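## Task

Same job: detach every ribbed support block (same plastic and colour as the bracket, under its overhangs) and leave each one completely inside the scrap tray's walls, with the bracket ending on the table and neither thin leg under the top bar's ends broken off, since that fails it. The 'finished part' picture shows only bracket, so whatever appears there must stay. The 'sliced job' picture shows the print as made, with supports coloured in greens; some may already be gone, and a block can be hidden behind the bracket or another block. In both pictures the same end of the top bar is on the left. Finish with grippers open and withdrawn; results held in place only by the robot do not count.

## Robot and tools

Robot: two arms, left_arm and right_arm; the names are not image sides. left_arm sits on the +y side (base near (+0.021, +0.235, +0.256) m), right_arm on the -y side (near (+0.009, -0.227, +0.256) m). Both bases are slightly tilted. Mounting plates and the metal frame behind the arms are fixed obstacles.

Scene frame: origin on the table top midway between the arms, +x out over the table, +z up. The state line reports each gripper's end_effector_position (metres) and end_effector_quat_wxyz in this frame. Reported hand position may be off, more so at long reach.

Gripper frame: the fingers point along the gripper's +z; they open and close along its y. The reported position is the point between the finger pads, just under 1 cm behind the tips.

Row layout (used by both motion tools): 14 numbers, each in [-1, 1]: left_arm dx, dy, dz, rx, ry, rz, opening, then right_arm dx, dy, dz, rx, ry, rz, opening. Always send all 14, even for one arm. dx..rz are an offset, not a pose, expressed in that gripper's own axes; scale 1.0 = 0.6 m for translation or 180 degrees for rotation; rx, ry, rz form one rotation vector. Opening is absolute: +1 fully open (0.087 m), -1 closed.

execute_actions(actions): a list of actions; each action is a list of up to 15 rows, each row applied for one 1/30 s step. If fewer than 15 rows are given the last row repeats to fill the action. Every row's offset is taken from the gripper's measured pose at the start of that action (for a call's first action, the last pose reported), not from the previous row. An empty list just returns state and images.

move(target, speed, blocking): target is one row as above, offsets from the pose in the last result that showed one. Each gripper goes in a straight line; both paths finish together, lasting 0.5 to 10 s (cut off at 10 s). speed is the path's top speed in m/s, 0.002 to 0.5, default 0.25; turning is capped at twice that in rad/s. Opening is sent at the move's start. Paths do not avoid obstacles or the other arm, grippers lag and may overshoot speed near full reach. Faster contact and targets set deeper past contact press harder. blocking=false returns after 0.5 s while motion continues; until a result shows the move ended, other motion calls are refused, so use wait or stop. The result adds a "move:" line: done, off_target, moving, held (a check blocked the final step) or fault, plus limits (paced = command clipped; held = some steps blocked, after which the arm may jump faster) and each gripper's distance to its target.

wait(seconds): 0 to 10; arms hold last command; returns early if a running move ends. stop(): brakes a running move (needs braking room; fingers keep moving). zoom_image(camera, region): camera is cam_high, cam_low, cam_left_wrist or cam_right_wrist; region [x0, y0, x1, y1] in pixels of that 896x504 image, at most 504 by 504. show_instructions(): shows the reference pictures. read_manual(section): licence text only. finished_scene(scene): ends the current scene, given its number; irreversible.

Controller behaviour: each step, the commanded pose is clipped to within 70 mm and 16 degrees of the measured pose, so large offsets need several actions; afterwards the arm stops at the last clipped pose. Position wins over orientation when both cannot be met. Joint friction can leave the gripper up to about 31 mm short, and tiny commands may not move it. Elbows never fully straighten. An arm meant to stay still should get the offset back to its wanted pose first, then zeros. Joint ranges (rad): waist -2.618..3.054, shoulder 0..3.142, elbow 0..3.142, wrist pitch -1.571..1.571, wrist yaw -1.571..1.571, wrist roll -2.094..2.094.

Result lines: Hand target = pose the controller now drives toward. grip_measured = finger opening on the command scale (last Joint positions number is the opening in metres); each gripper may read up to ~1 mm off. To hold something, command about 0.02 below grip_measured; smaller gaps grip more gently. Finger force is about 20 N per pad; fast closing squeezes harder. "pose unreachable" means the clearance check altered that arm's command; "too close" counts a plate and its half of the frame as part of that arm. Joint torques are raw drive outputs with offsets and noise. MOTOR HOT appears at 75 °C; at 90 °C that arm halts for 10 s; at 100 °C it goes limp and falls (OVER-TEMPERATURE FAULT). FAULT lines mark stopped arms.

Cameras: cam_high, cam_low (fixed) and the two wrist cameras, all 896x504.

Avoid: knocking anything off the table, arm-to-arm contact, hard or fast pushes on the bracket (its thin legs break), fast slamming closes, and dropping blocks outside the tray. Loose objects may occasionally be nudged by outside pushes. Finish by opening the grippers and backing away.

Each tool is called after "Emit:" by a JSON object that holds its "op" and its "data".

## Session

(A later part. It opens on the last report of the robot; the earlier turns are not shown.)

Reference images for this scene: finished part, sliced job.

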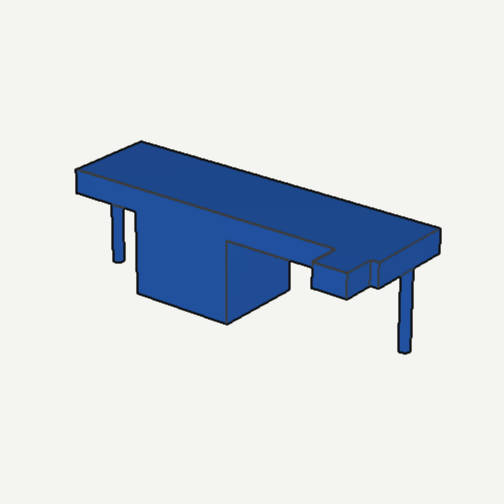

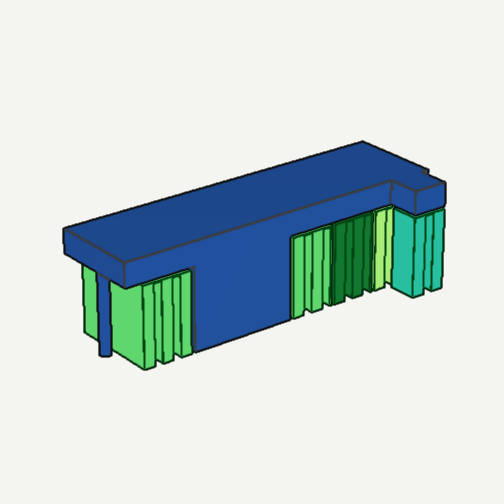

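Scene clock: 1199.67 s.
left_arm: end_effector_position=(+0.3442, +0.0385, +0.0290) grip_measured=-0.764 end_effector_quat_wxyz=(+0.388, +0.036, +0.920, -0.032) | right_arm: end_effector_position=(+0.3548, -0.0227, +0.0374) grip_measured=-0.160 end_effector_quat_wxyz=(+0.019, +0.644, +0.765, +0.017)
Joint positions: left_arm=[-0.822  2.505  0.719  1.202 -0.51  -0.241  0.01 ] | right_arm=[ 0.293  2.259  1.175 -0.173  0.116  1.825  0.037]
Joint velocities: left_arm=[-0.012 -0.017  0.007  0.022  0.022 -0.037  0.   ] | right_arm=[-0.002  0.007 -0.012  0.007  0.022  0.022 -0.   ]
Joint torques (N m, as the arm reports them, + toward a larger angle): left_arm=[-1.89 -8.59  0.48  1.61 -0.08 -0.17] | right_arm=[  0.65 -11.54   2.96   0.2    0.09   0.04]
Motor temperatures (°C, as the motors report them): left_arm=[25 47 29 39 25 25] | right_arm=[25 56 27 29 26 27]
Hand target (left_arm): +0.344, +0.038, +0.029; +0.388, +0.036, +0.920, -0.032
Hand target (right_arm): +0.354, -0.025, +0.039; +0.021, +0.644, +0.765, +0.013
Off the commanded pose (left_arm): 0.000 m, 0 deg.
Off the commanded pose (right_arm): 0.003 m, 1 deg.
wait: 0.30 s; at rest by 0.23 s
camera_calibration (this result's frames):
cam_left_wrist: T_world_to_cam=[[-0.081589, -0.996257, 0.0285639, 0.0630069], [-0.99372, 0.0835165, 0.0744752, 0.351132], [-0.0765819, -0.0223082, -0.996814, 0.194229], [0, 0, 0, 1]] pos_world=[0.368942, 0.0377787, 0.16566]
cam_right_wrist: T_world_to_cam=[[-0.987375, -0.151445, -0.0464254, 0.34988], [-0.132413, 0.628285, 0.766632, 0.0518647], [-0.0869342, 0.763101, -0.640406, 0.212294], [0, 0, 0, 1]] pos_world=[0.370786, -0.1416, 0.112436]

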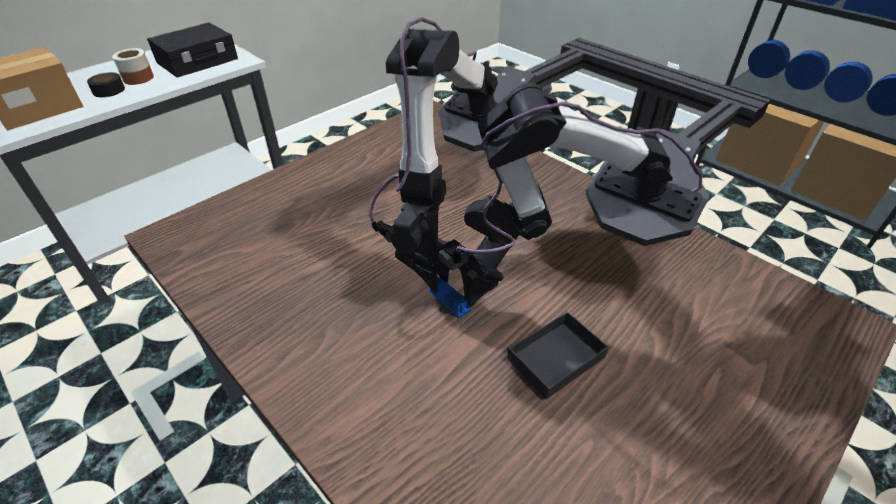

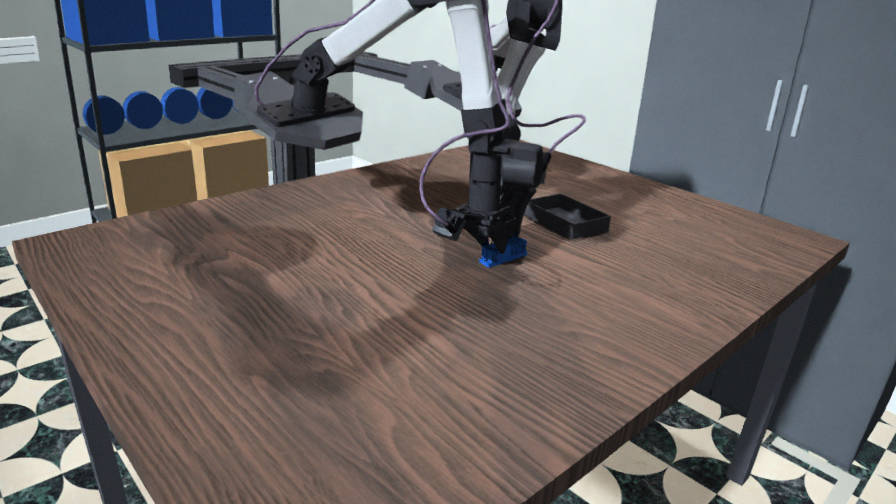

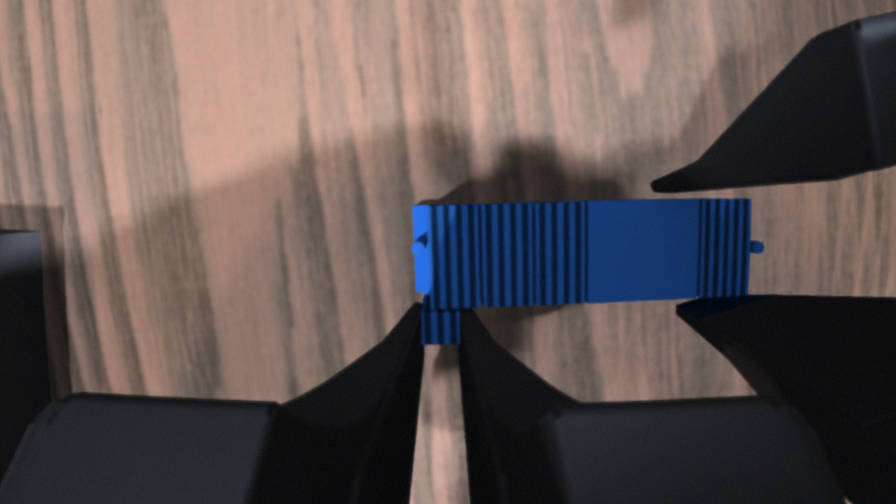

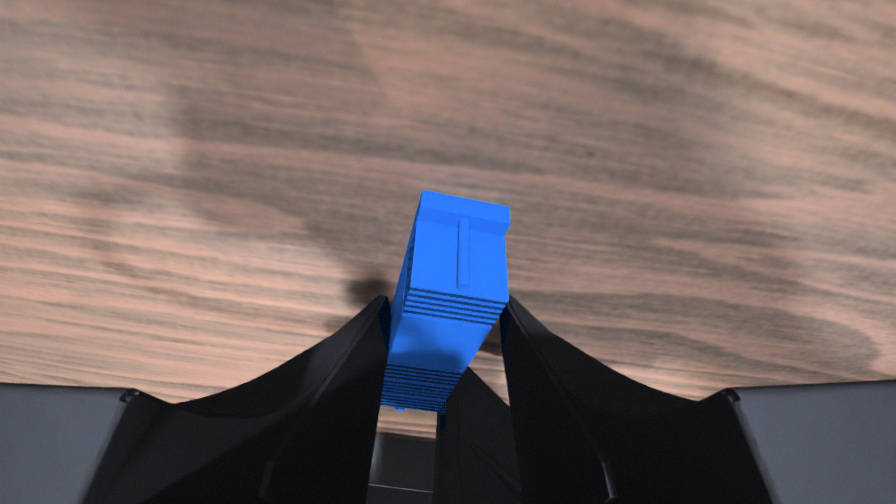

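Emit:
{"op": "execute_actions", "data": {"actions": [[[0,0,0,0,0,0,-0.79,0,0,0,0,0,0,-0.17],[0,0,0,0,0,0,-0.79,0,0,0,0,0,0,-0.18],[0,0,0,0,0,0,-0.79,0,0,0,0,0,0,-0.19],[0,0,0,0,0,0,-0.79,0,0,0,0,0,0,-0.2],[0,0,0,0,0,0,-0.79,0,0,0,0,0,0,-0.21],[0,0,0,0,0,0,-0.79,0,0,0,0,0,0,-0.22],[0,0,0,0,0,0,-0.79,0,0,0,0,0,0,-0.23],[0,0,0,0,0,0,-0.79,0,0,0,0,0,0,-0.24],[0,0,0,0,0,0,-0.79,0,0,0,0,0,0,-0.245],[0,0,0,0,0,0,-0.79,0,0,0,0,0,0,-0.25],[0,0,0,0,0,0,-0.79,0,0,0,0,0,0,-0.255],[0,0,0,0,0,0,-0.79,0,0,0,0,0,0,-0.26],[0,0,0,0,0,0,-0.79,0,0,0,0,0,0,-0.265],[0,0,0,0,0,0,-0.79,0,0,0,0,0,0,-0.27]]]}}

Scene clock: 1203.87 s.
left_arm: end_effector_position=(+0.3442, +0.0385, +0.0290) grip_measured=-0.764 end_effector_quat_wxyz=(+0.388, +0.036, +0.920, -0.032) | right_arm: end_effector_position=(+0.3547, -0.0230, +0.0374) grip_measured=-0.268 end_effector_quat_wxyz=(+0.019, +0.644, +0.765, +0.016)
Joint positions: left_arm=[-0.822  2.505  0.719  1.202 -0.51  -0.241  0.01 ] | right_arm=[ 0.293  2.259  1.175 -0.173  0.117  1.825  0.032]
Joint velocities: left_arm=[-0.002  0.002  0.002  0.022 -0.022 -0.051 -0.   ] | right_arm=[-0.002  0.017 -0.007 -0.051 -0.037 -0.007 -0.001]
Joint torques (N m, as the arm reports them, + toward a larger angle): left_arm=[-1.89 -8.51  0.46  1.62 -0.06 -0.15] | right_arm=[  0.63 -11.03   3.19   0.34   0.01   0.03]
Motor temperatures (°C, as the motors report them): left_arm=[25 47 29 39 25 25] | right_arm=[25 56 27 29 26 27]
Hand target (left_arm): +0.344, +0.038, +0.029; +0.388, +0.036, +0.920, -0.032
Hand target (right_arm): +0.355, -0.023, +0.037; +0.018, +0.644, +0.765, +0.017
Off the commanded pose (left_arm): 0.000 m, 0 deg.
Off the commanded pose (right_arm): 0.000 m, 0 deg.
camera_calibration (this result's frames):
cam_left_wrist: T_world_to_cam=[[-0.081589, -0.996257, 0.0285639, 0.0630069], [-0.99372, 0.0835165, 0.0744752, 0.351132], [-0.0765819, -0.0223082, -0.996814, 0.194229], [0, 0, 0, 1]] pos_world=[0.368942, 0.0377787, 0.16566]
cam_right_wrist: T_world_to_cam=[[-0.987377, -0.151527, -0.0461078, 0.349754], [-0.132369, 0.62959, 0.765568, 0.0521694], [-0.0869751, 0.762008, -0.641701, 0.212525], [0, 0, 0, 1]] pos_world=[0.370729, -0.141794, 0.112565]

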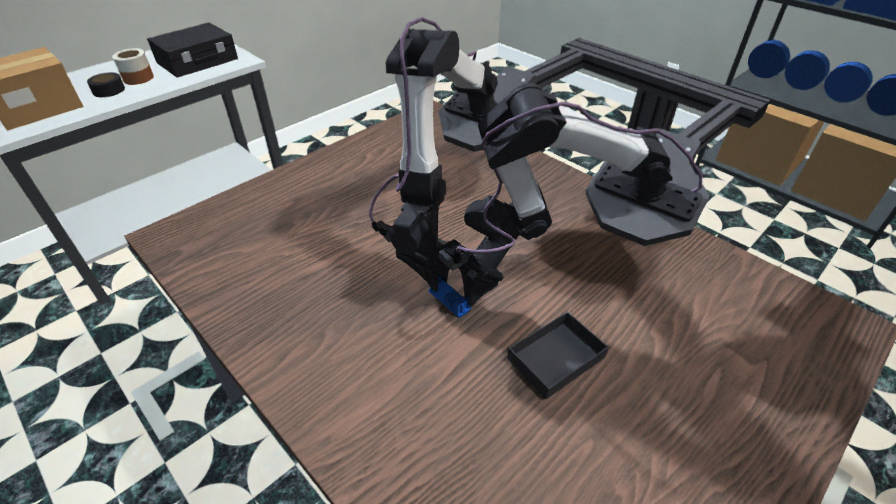

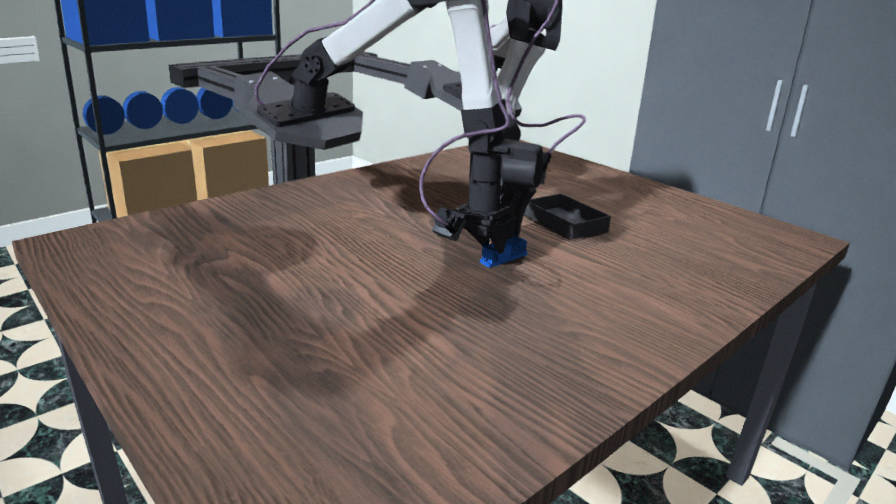

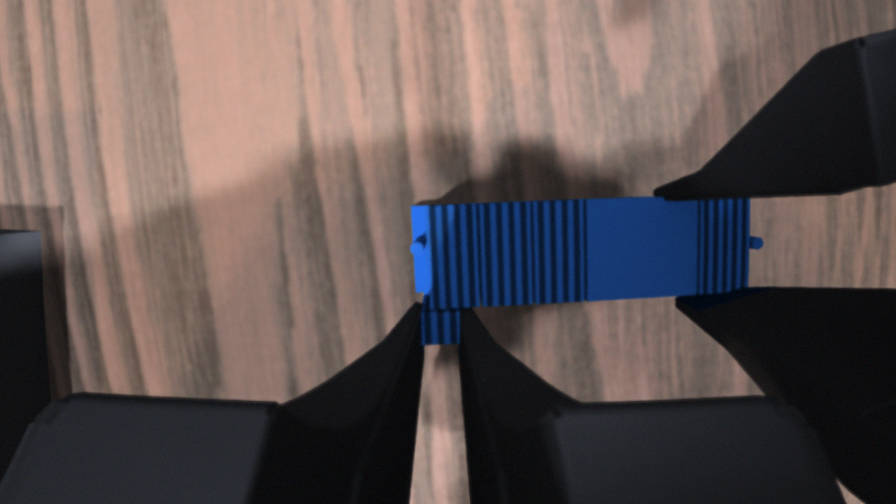

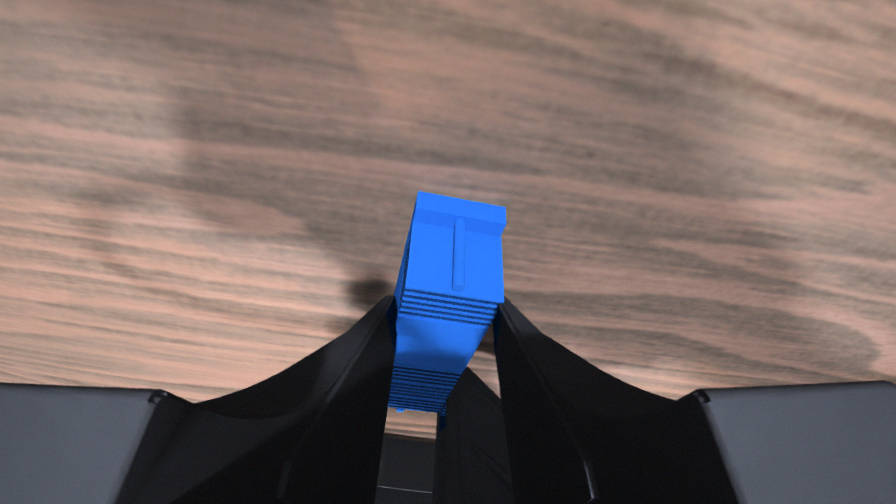

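Emit:
{"op": "execute_actions", "data": {"actions": [[[0,0,0,0,0,0,-0.79,0,0,0,0,0,0,-0.273],[0,0,0,0,0,0,-0.79,0,0,0,0,0,0,-0.276],[0,0,0,0,0,0,-0.79,0,0,0,0,0,0,-0.279],[0,0,0,0,0,0,-0.79,0,0,0,0,0,0,-0.282],[0,0,0,0,0,0,-0.79,0,0,0,0,0,0,-0.285],[0,0,0,0,0,0,-0.79,0,0,0,0,0,0,-0.288],[0,0,0,0,0,0,-0.79,0,0,0,0,0,0,-0.291],[0,0,0,0,0,0,-0.79,0,0,0,0,0,0,-0.294],[0,0,0,0,0,0,-0.79,0,0,0,0,0,0,-0.297],[0,0,0,0,0,0,-0.79,0,0,0,0,0,0,-0.30]]]}}

Scene clock: 1209.17 s.
left_arm: end_effector_position=(+0.3442, +0.0385, +0.0290) grip_measured=-0.764 end_effector_quat_wxyz=(+0.388, +0.036, +0.920, -0.032) | right_arm: end_effector_position=(+0.3549, -0.0229, +0.0374) grip_measured=-0.300 end_effector_quat_wxyz=(+0.019, +0.644, +0.765, +0.017)
Joint positions: left_arm=[-0.822  2.505  0.719  1.202 -0.51  -0.241  0.01 ] | right_arm=[ 0.293  2.259  1.175 -0.173  0.117  1.825  0.031]
Joint velocities: left_arm=[-0.007 -0.002 -0.012 -0.037 -0.081 -0.022  0.   ] | right_arm=[-0.002  0.012 -0.002  0.007  0.037 -0.037  0.   ]
Joint torques (N m, as the arm reports them, + toward a larger angle): left_arm=[-1.93 -8.5   0.5   1.59 -0.06 -0.15] | right_arm=[  0.77 -11.21   3.22   0.32   0.02   0.02]
Motor temperatures (°C, as the motors report them): left_arm=[25 47 29 39 25 25] | right_arm=[25 56 27 29 26 27]
Hand target (left_arm): +0.344, +0.038, +0.029; +0.388, +0.036, +0.920, -0.032
Hand target (right_arm): +0.355, -0.023, +0.037; +0.019, +0.644, +0.765, +0.016
Off the commanded pose (left_arm): 0.000 m, 0 deg.
Off the commanded pose (right_arm): 0.000 m, 0 deg.
camera_calibration (this result's frames):
cam_left_wrist: T_world_to_cam=[[-0.081589, -0.996257, 0.0285639, 0.0630069], [-0.99372, 0.0835165, 0.0744752, 0.351132], [-0.0765819, -0.0223082, -0.996814, 0.194229], [0, 0, 0, 1]] pos_world=[0.368942, 0.0377787, 0.16566]
cam_right_wrist: T_world_to_cam=[[-0.987356, -0.151439, -0.0468371, 0.349961], [-0.132851, 0.629357, 0.765676, 0.0522917], [-0.086476, 0.762217, -0.641519, 0.212312], [0, 0, 0, 1]] pos_world=[0.370844, -0.14174, 0.112555]

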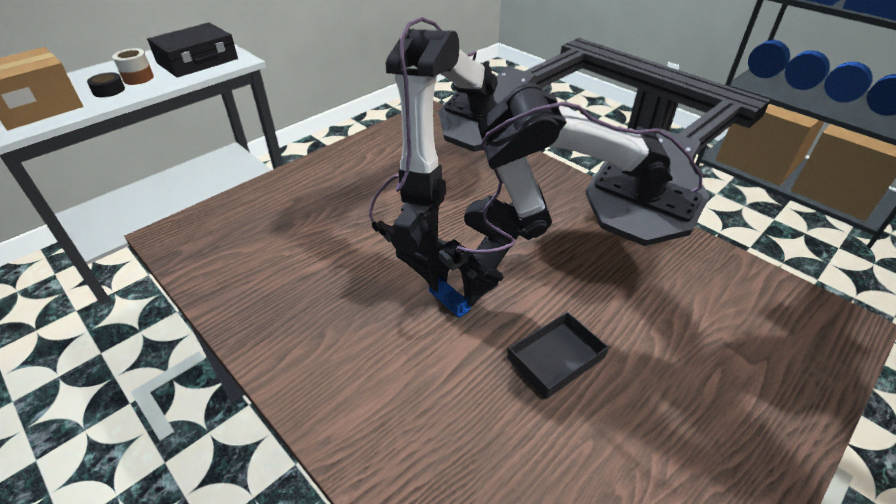

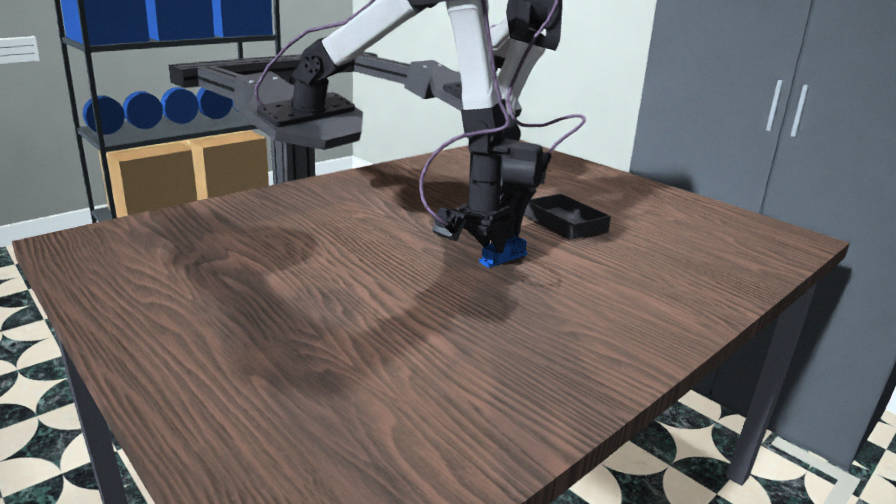

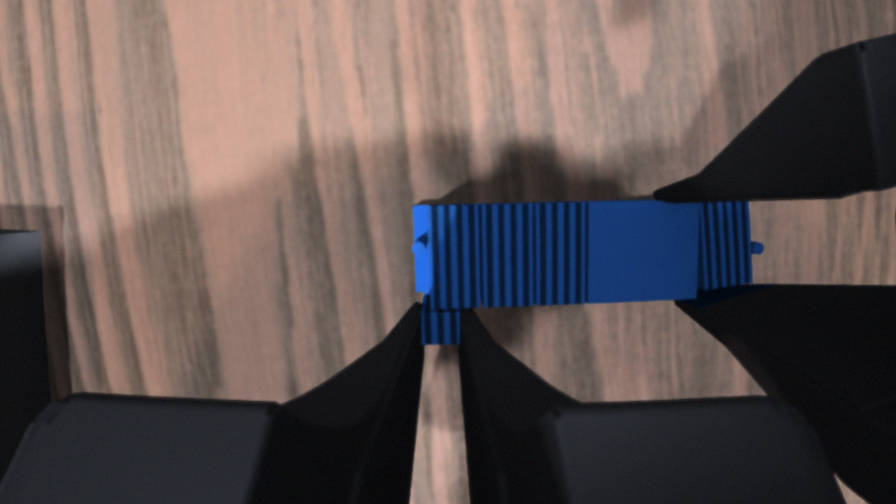

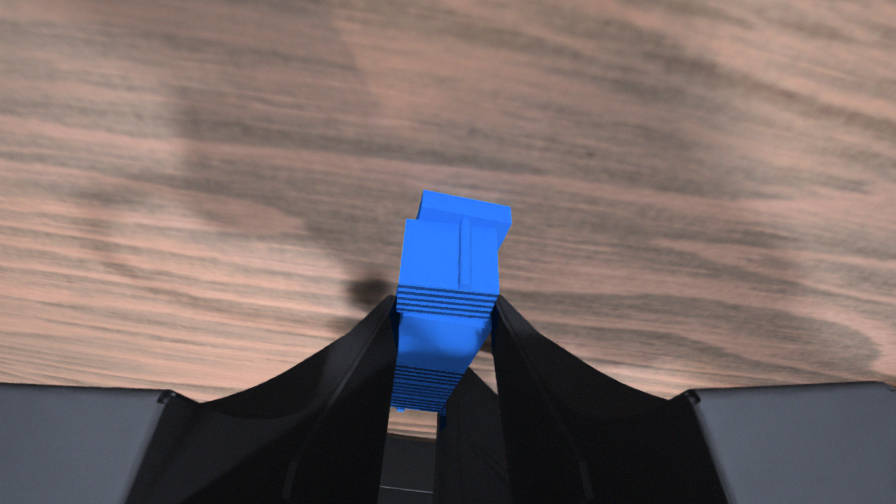

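Emit:
{"op": "zoom_image", "data": {"camera": "cam_right_wrist", "region": [370, 170, 550, 370]}}

Emit:
{"op": "zoom_image", "data": {"camera": "cam_left_wrist", "region": [620, 170, 800, 320]}}

Region (370, 170, 550, 370) of cam_right_wrist's 896x504 image, scaled by 2.520, with more detail than that image has; it fills the left 454 columns of this view, and the rest is white.

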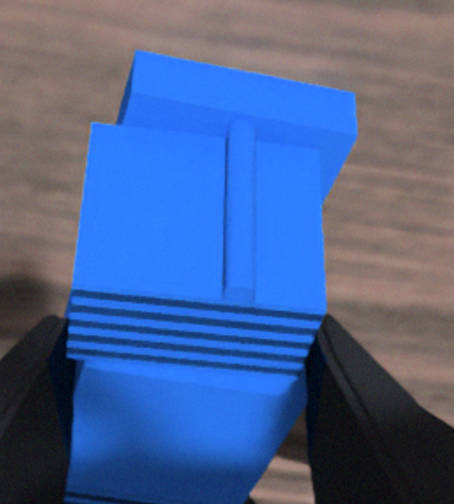

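Region (620, 170, 800, 320) of cam_left_wrist's 896x504 image, scaled by 2.800, with more detail than that image has.

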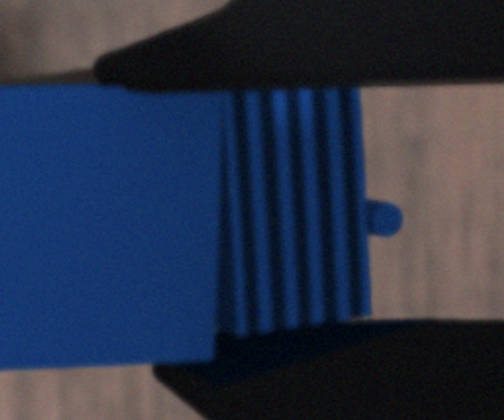

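Emit:
{"op": "execute_actions", "data": {"actions": []}}

Scene clock: 1220.53 s.
left_arm: end_effector_position=(+0.3442, +0.0385, +0.0290) grip_measured=-0.764 end_effector_quat_wxyz=(+0.388, +0.036, +0.920, -0.032) | right_arm: end_effector_position=(+0.3549, -0.0229, +0.0374) grip_measured=-0.300 end_effector_quat_wxyz=(+0.019, +0.644, +0.765, +0.017)
Joint positions: left_arm=[-0.822  2.505  0.719  1.202 -0.51  -0.241  0.01 ] | right_arm=[ 0.293  2.259  1.175 -0.173  0.117  1.825  0.031]
Joint velocities: left_arm=[-0.002 -0.007  0.017  0.022  0.022 -0.037 -0.001] | right_arm=[-0.002 -0.007  0.002 -0.051  0.007 -0.095 -0.   ]
Joint torques (N m, as the arm reports them, + toward a larger angle): left_arm=[-1.96 -8.54  0.42  1.65 -0.06 -0.16] | right_arm=[  0.57 -11.03   3.15   0.31   0.03   0.03]
Motor temperatures (°C, as the motors report them): left_arm=[25 48 29 39 25 25] | right_arm=[25 56 27 29 26 27]
Hand target (left_arm): +0.344, +0.038, +0.029; +0.388, +0.036, +0.920, -0.032
Hand target (right_arm): +0.355, -0.023, +0.037; +0.019, +0.644, +0.765, +0.016
Off the commanded pose (left_arm): 0.000 m, 0 deg.
Off the commanded pose (right_arm): 0.000 m, 0 deg.
camera_calibration (this result's frames):
cam_left_wrist: T_world_to_cam=[[-0.081589, -0.996257, 0.0285639, 0.0630069], [-0.99372, 0.0835165, 0.0744752, 0.351132], [-0.0765819, -0.0223082, -0.996814, 0.194229], [0, 0, 0, 1]] pos_world=[0.368942, 0.0377787, 0.16566]
cam_right_wrist: T_world_to_cam=[[-0.987356, -0.151439, -0.0468371, 0.349961], [-0.132851, 0.629357, 0.765676, 0.0522917], [-0.086476, 0.762217, -0.641519, 0.212312], [0, 0, 0, 1]] pos_world=[0.370844, -0.14174, 0.112555]

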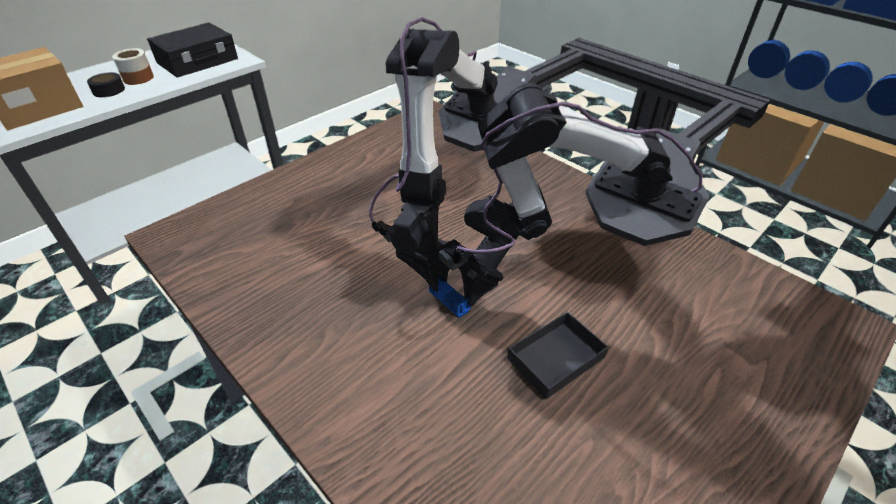

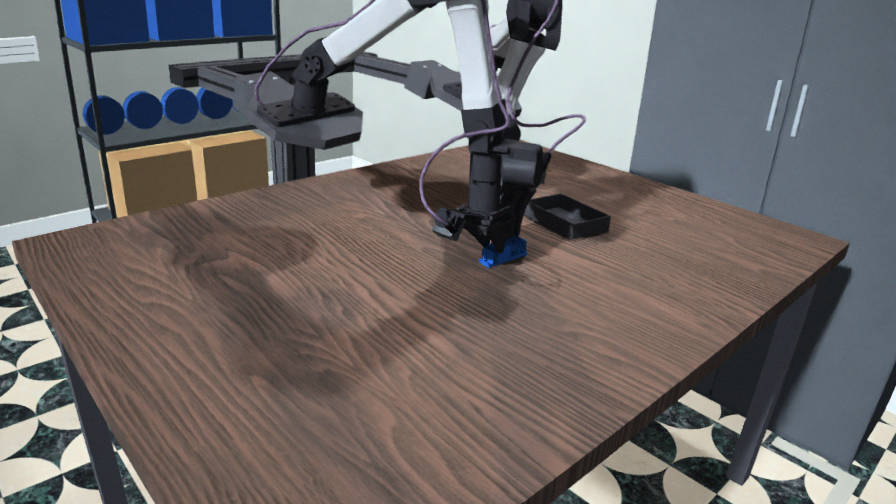

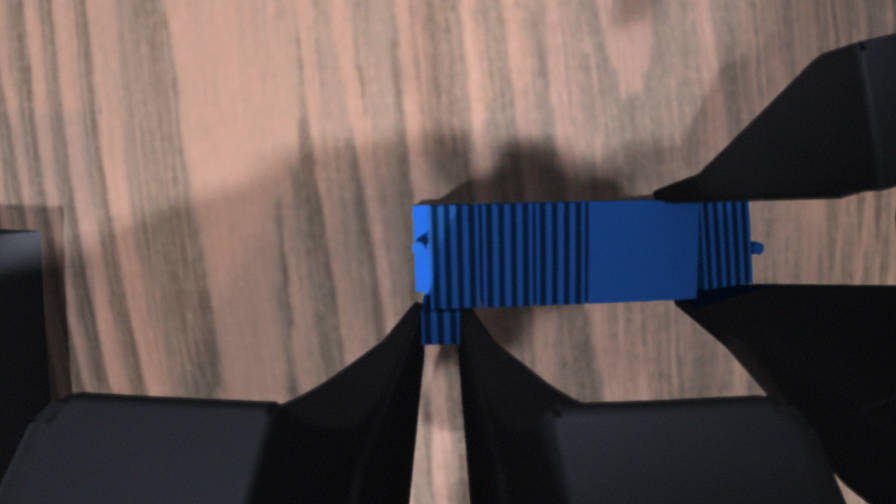

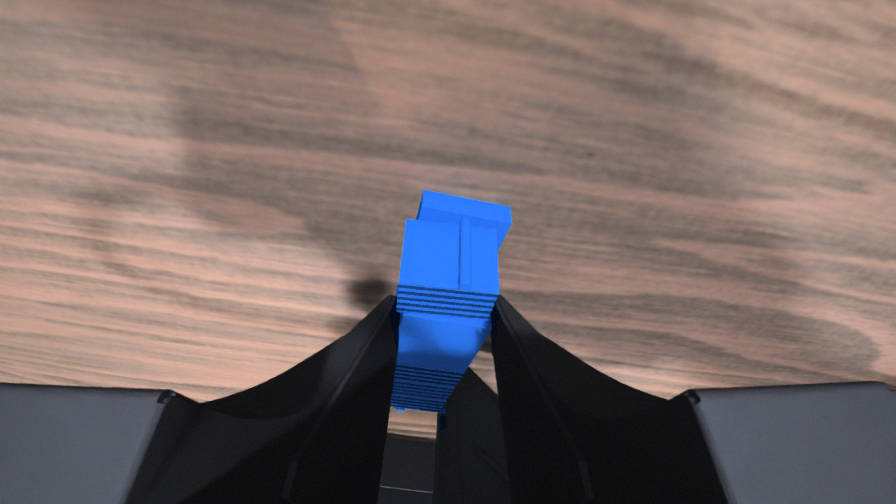

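Emit:
{"op": "zoom_image", "data": {"camera": "cam_left_wrist", "region": [560, 150, 860, 350]}}

Emit:
{"op": "zoom_image", "data": {"camera": "cam_right_wrist", "region": [330, 170, 570, 430]}}

Region (560, 150, 860, 350) of cam_left_wrist's 896x504 image, scaled by 1.680, with more detail than that image has.

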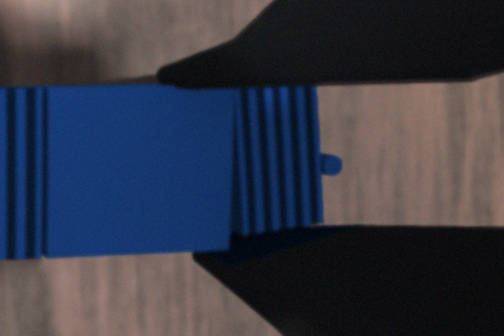

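Region (330, 170, 570, 430) of cam_right_wrist's 896x504 image, scaled by 1.938, with more detail than that image has; it fills the left 465 columns of this view, and the rest is white.

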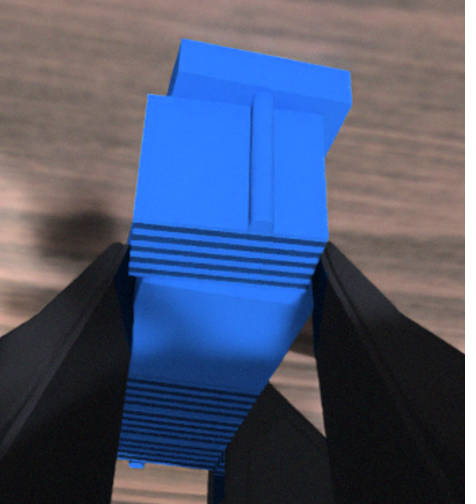

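Emit:
{"op": "execute_actions", "data": {"actions": [[[0,0,0,0,0,0,-0.79, 0,0,0,0,0,0,-0.22],[0,0,0,0,0,0,-0.79, 0,0,0,0,0,0,-0.1],[0,0,0,0,0,0,-0.79, 0,0,0,0,0,0,0.05],[0,0,0,0,0,0,-0.79, 0,0,0,0,0,0,0.2],[0,0,0,0,0,0,-0.79, 0,0,0,0,0,0,0.35],[0,0,0,0,0,0,-0.79, 0,0,0,0,0,0,0.45]]]}}

Emit:
{"op": "move", "data": {"target": [0,0,0,0,0,0,-0.79, 0.0218,-0.003,0.0267,0.0114,0.0272,0.0722,0.45], "speed": 0.1}}

Scene clock: 1340.50 s.
left_arm: end_effector_position=(+0.3442, +0.0385, +0.0290) grip_measured=-0.764 end_effector_quat_wxyz=(+0.388, +0.036, +0.920, -0.032) | right_arm: end_effector_position=(+0.3549, -0.0229, +0.0374) grip_measured=+0.450 end_effector_quat_wxyz=(+0.019, +0.644, +0.765, +0.017)
Joint positions: left_arm=[-0.822  2.505  0.719  1.202 -0.51  -0.241  0.01 ] | right_arm=[ 0.293  2.259  1.175 -0.173  0.117  1.825  0.063]
Joint velocities: left_arm=[ 0.007  0.022  0.002 -0.007 -0.007 -0.037  0.001] | right_arm=[-0.017  0.002  0.002  0.037 -0.066 -0.007  0.   ]
Joint torques (N m, as the arm reports them, + toward a larger angle): left_arm=[-1.97 -8.52  0.42  1.62 -0.08 -0.16] | right_arm=[  0.57 -10.96   3.23   0.32   0.03   0.03]
Motor temperatures (°C, as the motors report them): left_arm=[26 48 28 40 25 25] | right_arm=[25 57 27 28 25 27]
Hand target (left_arm): +0.344, +0.038, +0.029; +0.388, +0.036, +0.920, -0.032
Hand target (right_arm): +0.355, -0.023, +0.037; +0.019, +0.644, +0.765, +0.017
Off the commanded pose (left_arm): 0.000 m, 0 deg.
Off the commanded pose (right_arm): 0.000 m, 0 deg.
camera_calibration (this result's frames):
cam_left_wrist: T_world_to_cam=[[-0.081589, -0.996257, 0.0285639, 0.0630069], [-0.99372, 0.0835165, 0.0744752, 0.351132], [-0.0765819, -0.0223082, -0.996814, 0.194229], [0, 0, 0, 1]] pos_world=[0.368942, 0.0377787, 0.16566]
cam_right_wrist: T_world_to_cam=[[-0.987356, -0.151439, -0.0468371, 0.349961], [-0.132851, 0.629357, 0.765676, 0.0522917], [-0.086476, 0.762217, -0.641519, 0.212312], [0, 0, 0, 1]] pos_world=[0.370844, -0.14174, 0.112555]

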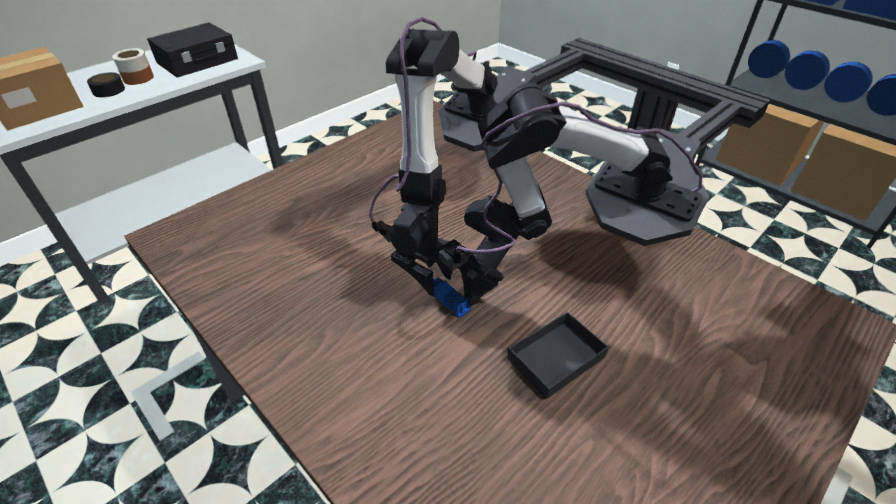

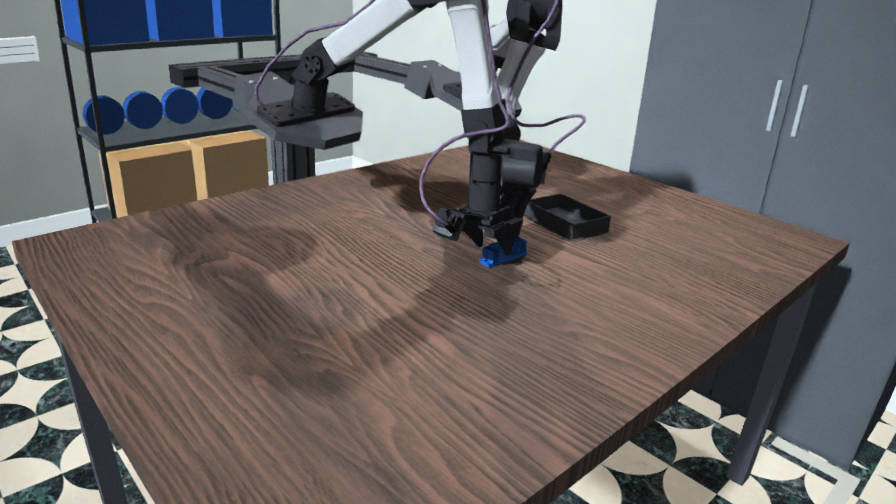

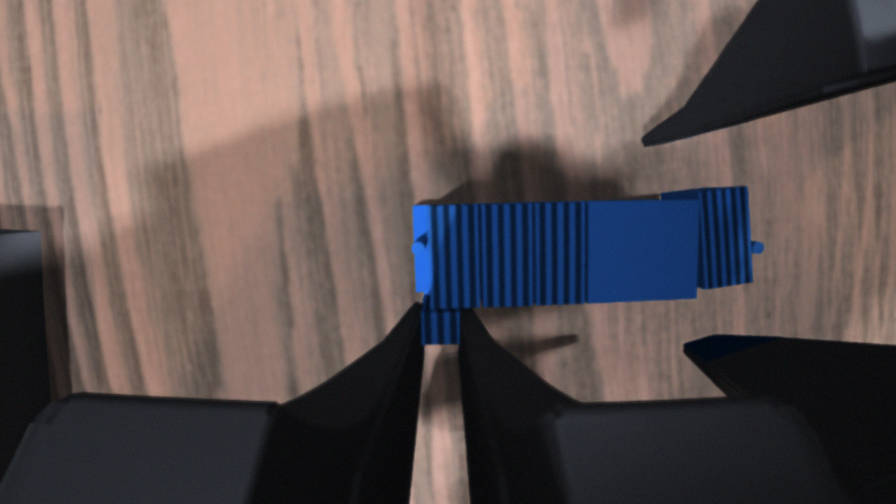

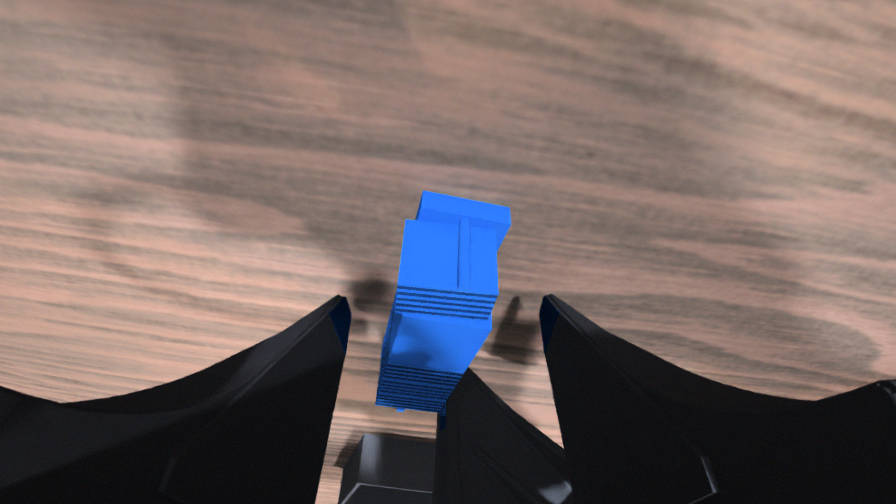

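Scene clock: 1342.10 s.
left_arm: end_effector_position=(+0.3442, +0.0385, +0.0290) grip_measured=-0.764 end_effector_quat_wxyz=(+0.388, +0.036, +0.920, -0.032) | right_arm: end_effector_position=(+0.3544, -0.0091, +0.0267) grip_measured=+0.450 end_effector_quat_wxyz=(-0.021, +0.720, +0.693, +0.034)
Joint positions: left_arm=[-0.822  2.505  0.719  1.202 -0.51  -0.241  0.01 ] | right_arm=[ 0.293  2.304  1.175 -0.124  0.034  2.037  0.063]
Joint velocities: left_arm=[-0.002  0.007 -0.002  0.007 -0.037 -0.066  0.   ] | right_arm=[ 0.002 -0.012 -0.017  0.037 -0.066  0.007 -0.001]
Joint torques (N m, as the arm reports them, + toward a larger angle): left_arm=[-1.95 -8.45  0.37  1.62 -0.07 -0.17] | right_arm=[ 0.2  -9.64  2.85  0.44 -0.14  0.11]
Motor temperatures (°C, as the motors report them): left_arm=[26 48 28 40 25 25] | right_arm=[25 57 27 28 25 27]
Hand target (left_arm): +0.344, +0.038, +0.029; +0.388, +0.036, +0.920, -0.032
Hand target (right_arm): +0.351, -0.011, +0.021; -0.027, +0.725, +0.688, +0.032
Off the commanded pose (left_arm): 0.000 m, 0 deg.
Off the commanded pose (right_arm): 0.006 m, 1 deg.
move: done
camera_calibration (this result's frames):
cam_left_wrist: T_world_to_cam=[[-0.081589, -0.996257, 0.0285639, 0.0630069], [-0.99372, 0.0835165, 0.0744752, 0.351132], [-0.0765819, -0.0223082, -0.996814, 0.194229], [0, 0, 0, 1]] pos_world=[0.368942, 0.0377787, 0.16566]
cam_right_wrist: T_world_to_cam=[[-0.998194, 0.0589806, -0.0113775, 0.355904], [0.0245622, 0.57363, 0.818746, -0.00605759], [0.0548166, 0.816988, -0.574043, 0.143503], [0, 0, 0, 1]] pos_world=[0.347544, -0.134757, 0.0913858]

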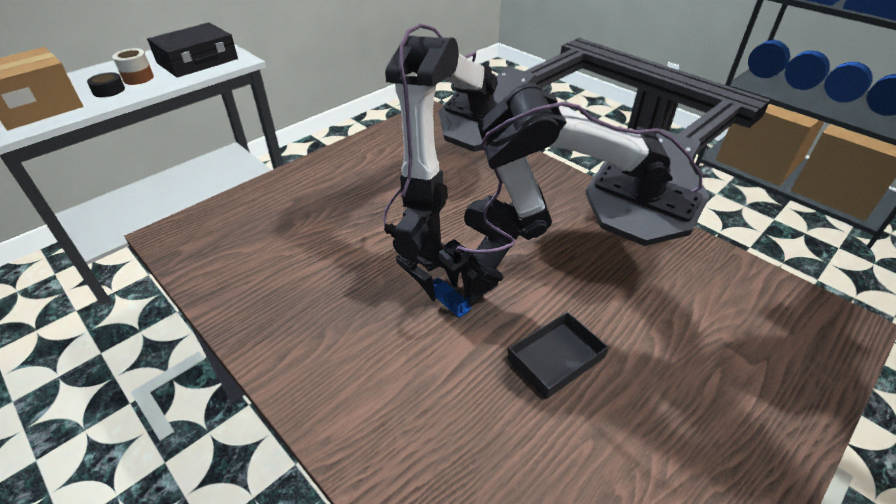

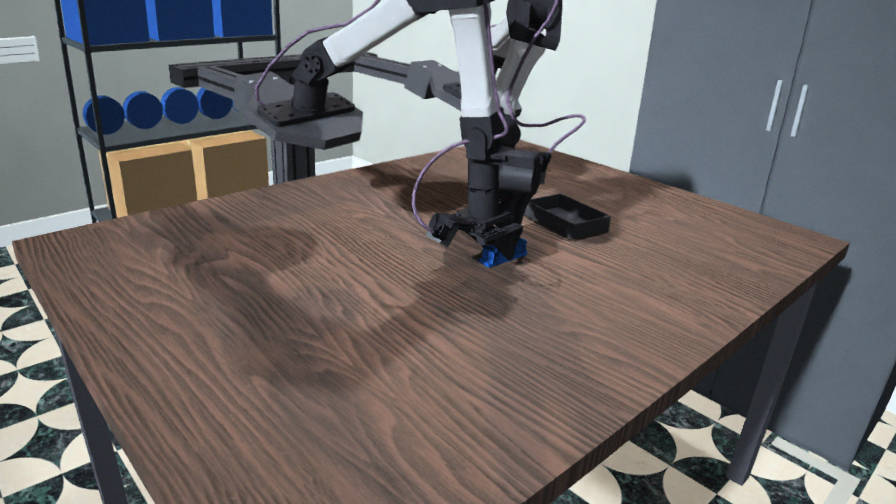

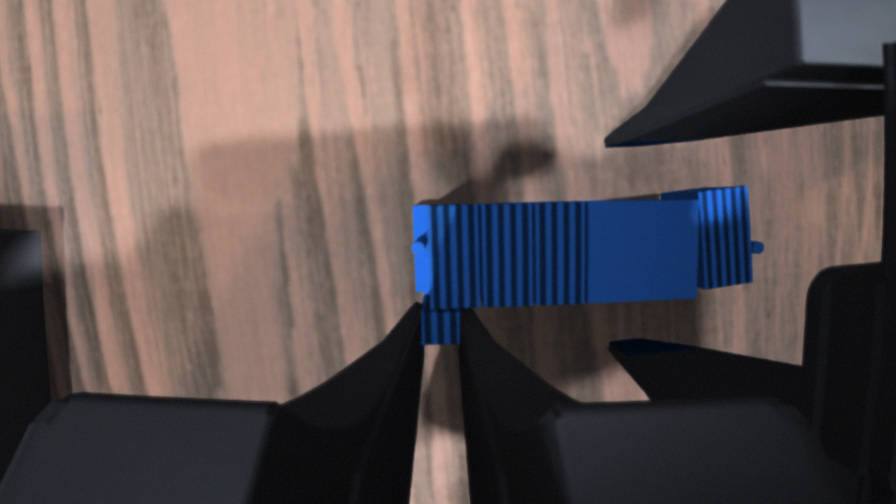

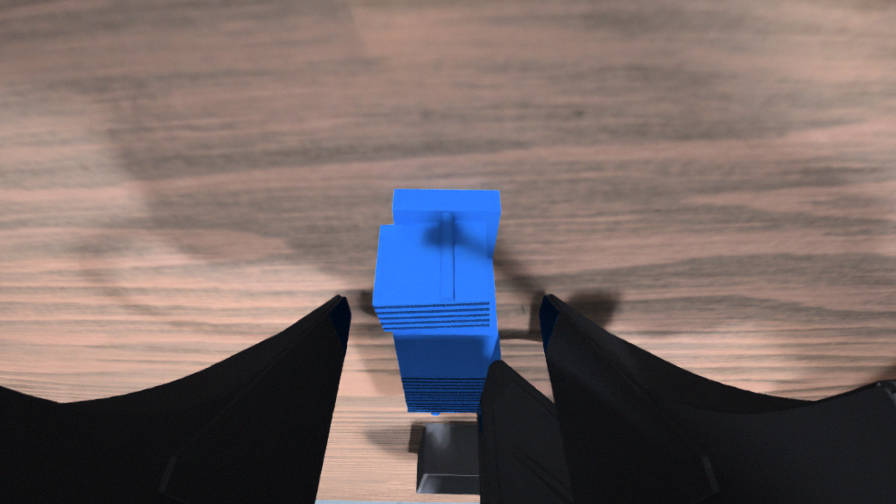

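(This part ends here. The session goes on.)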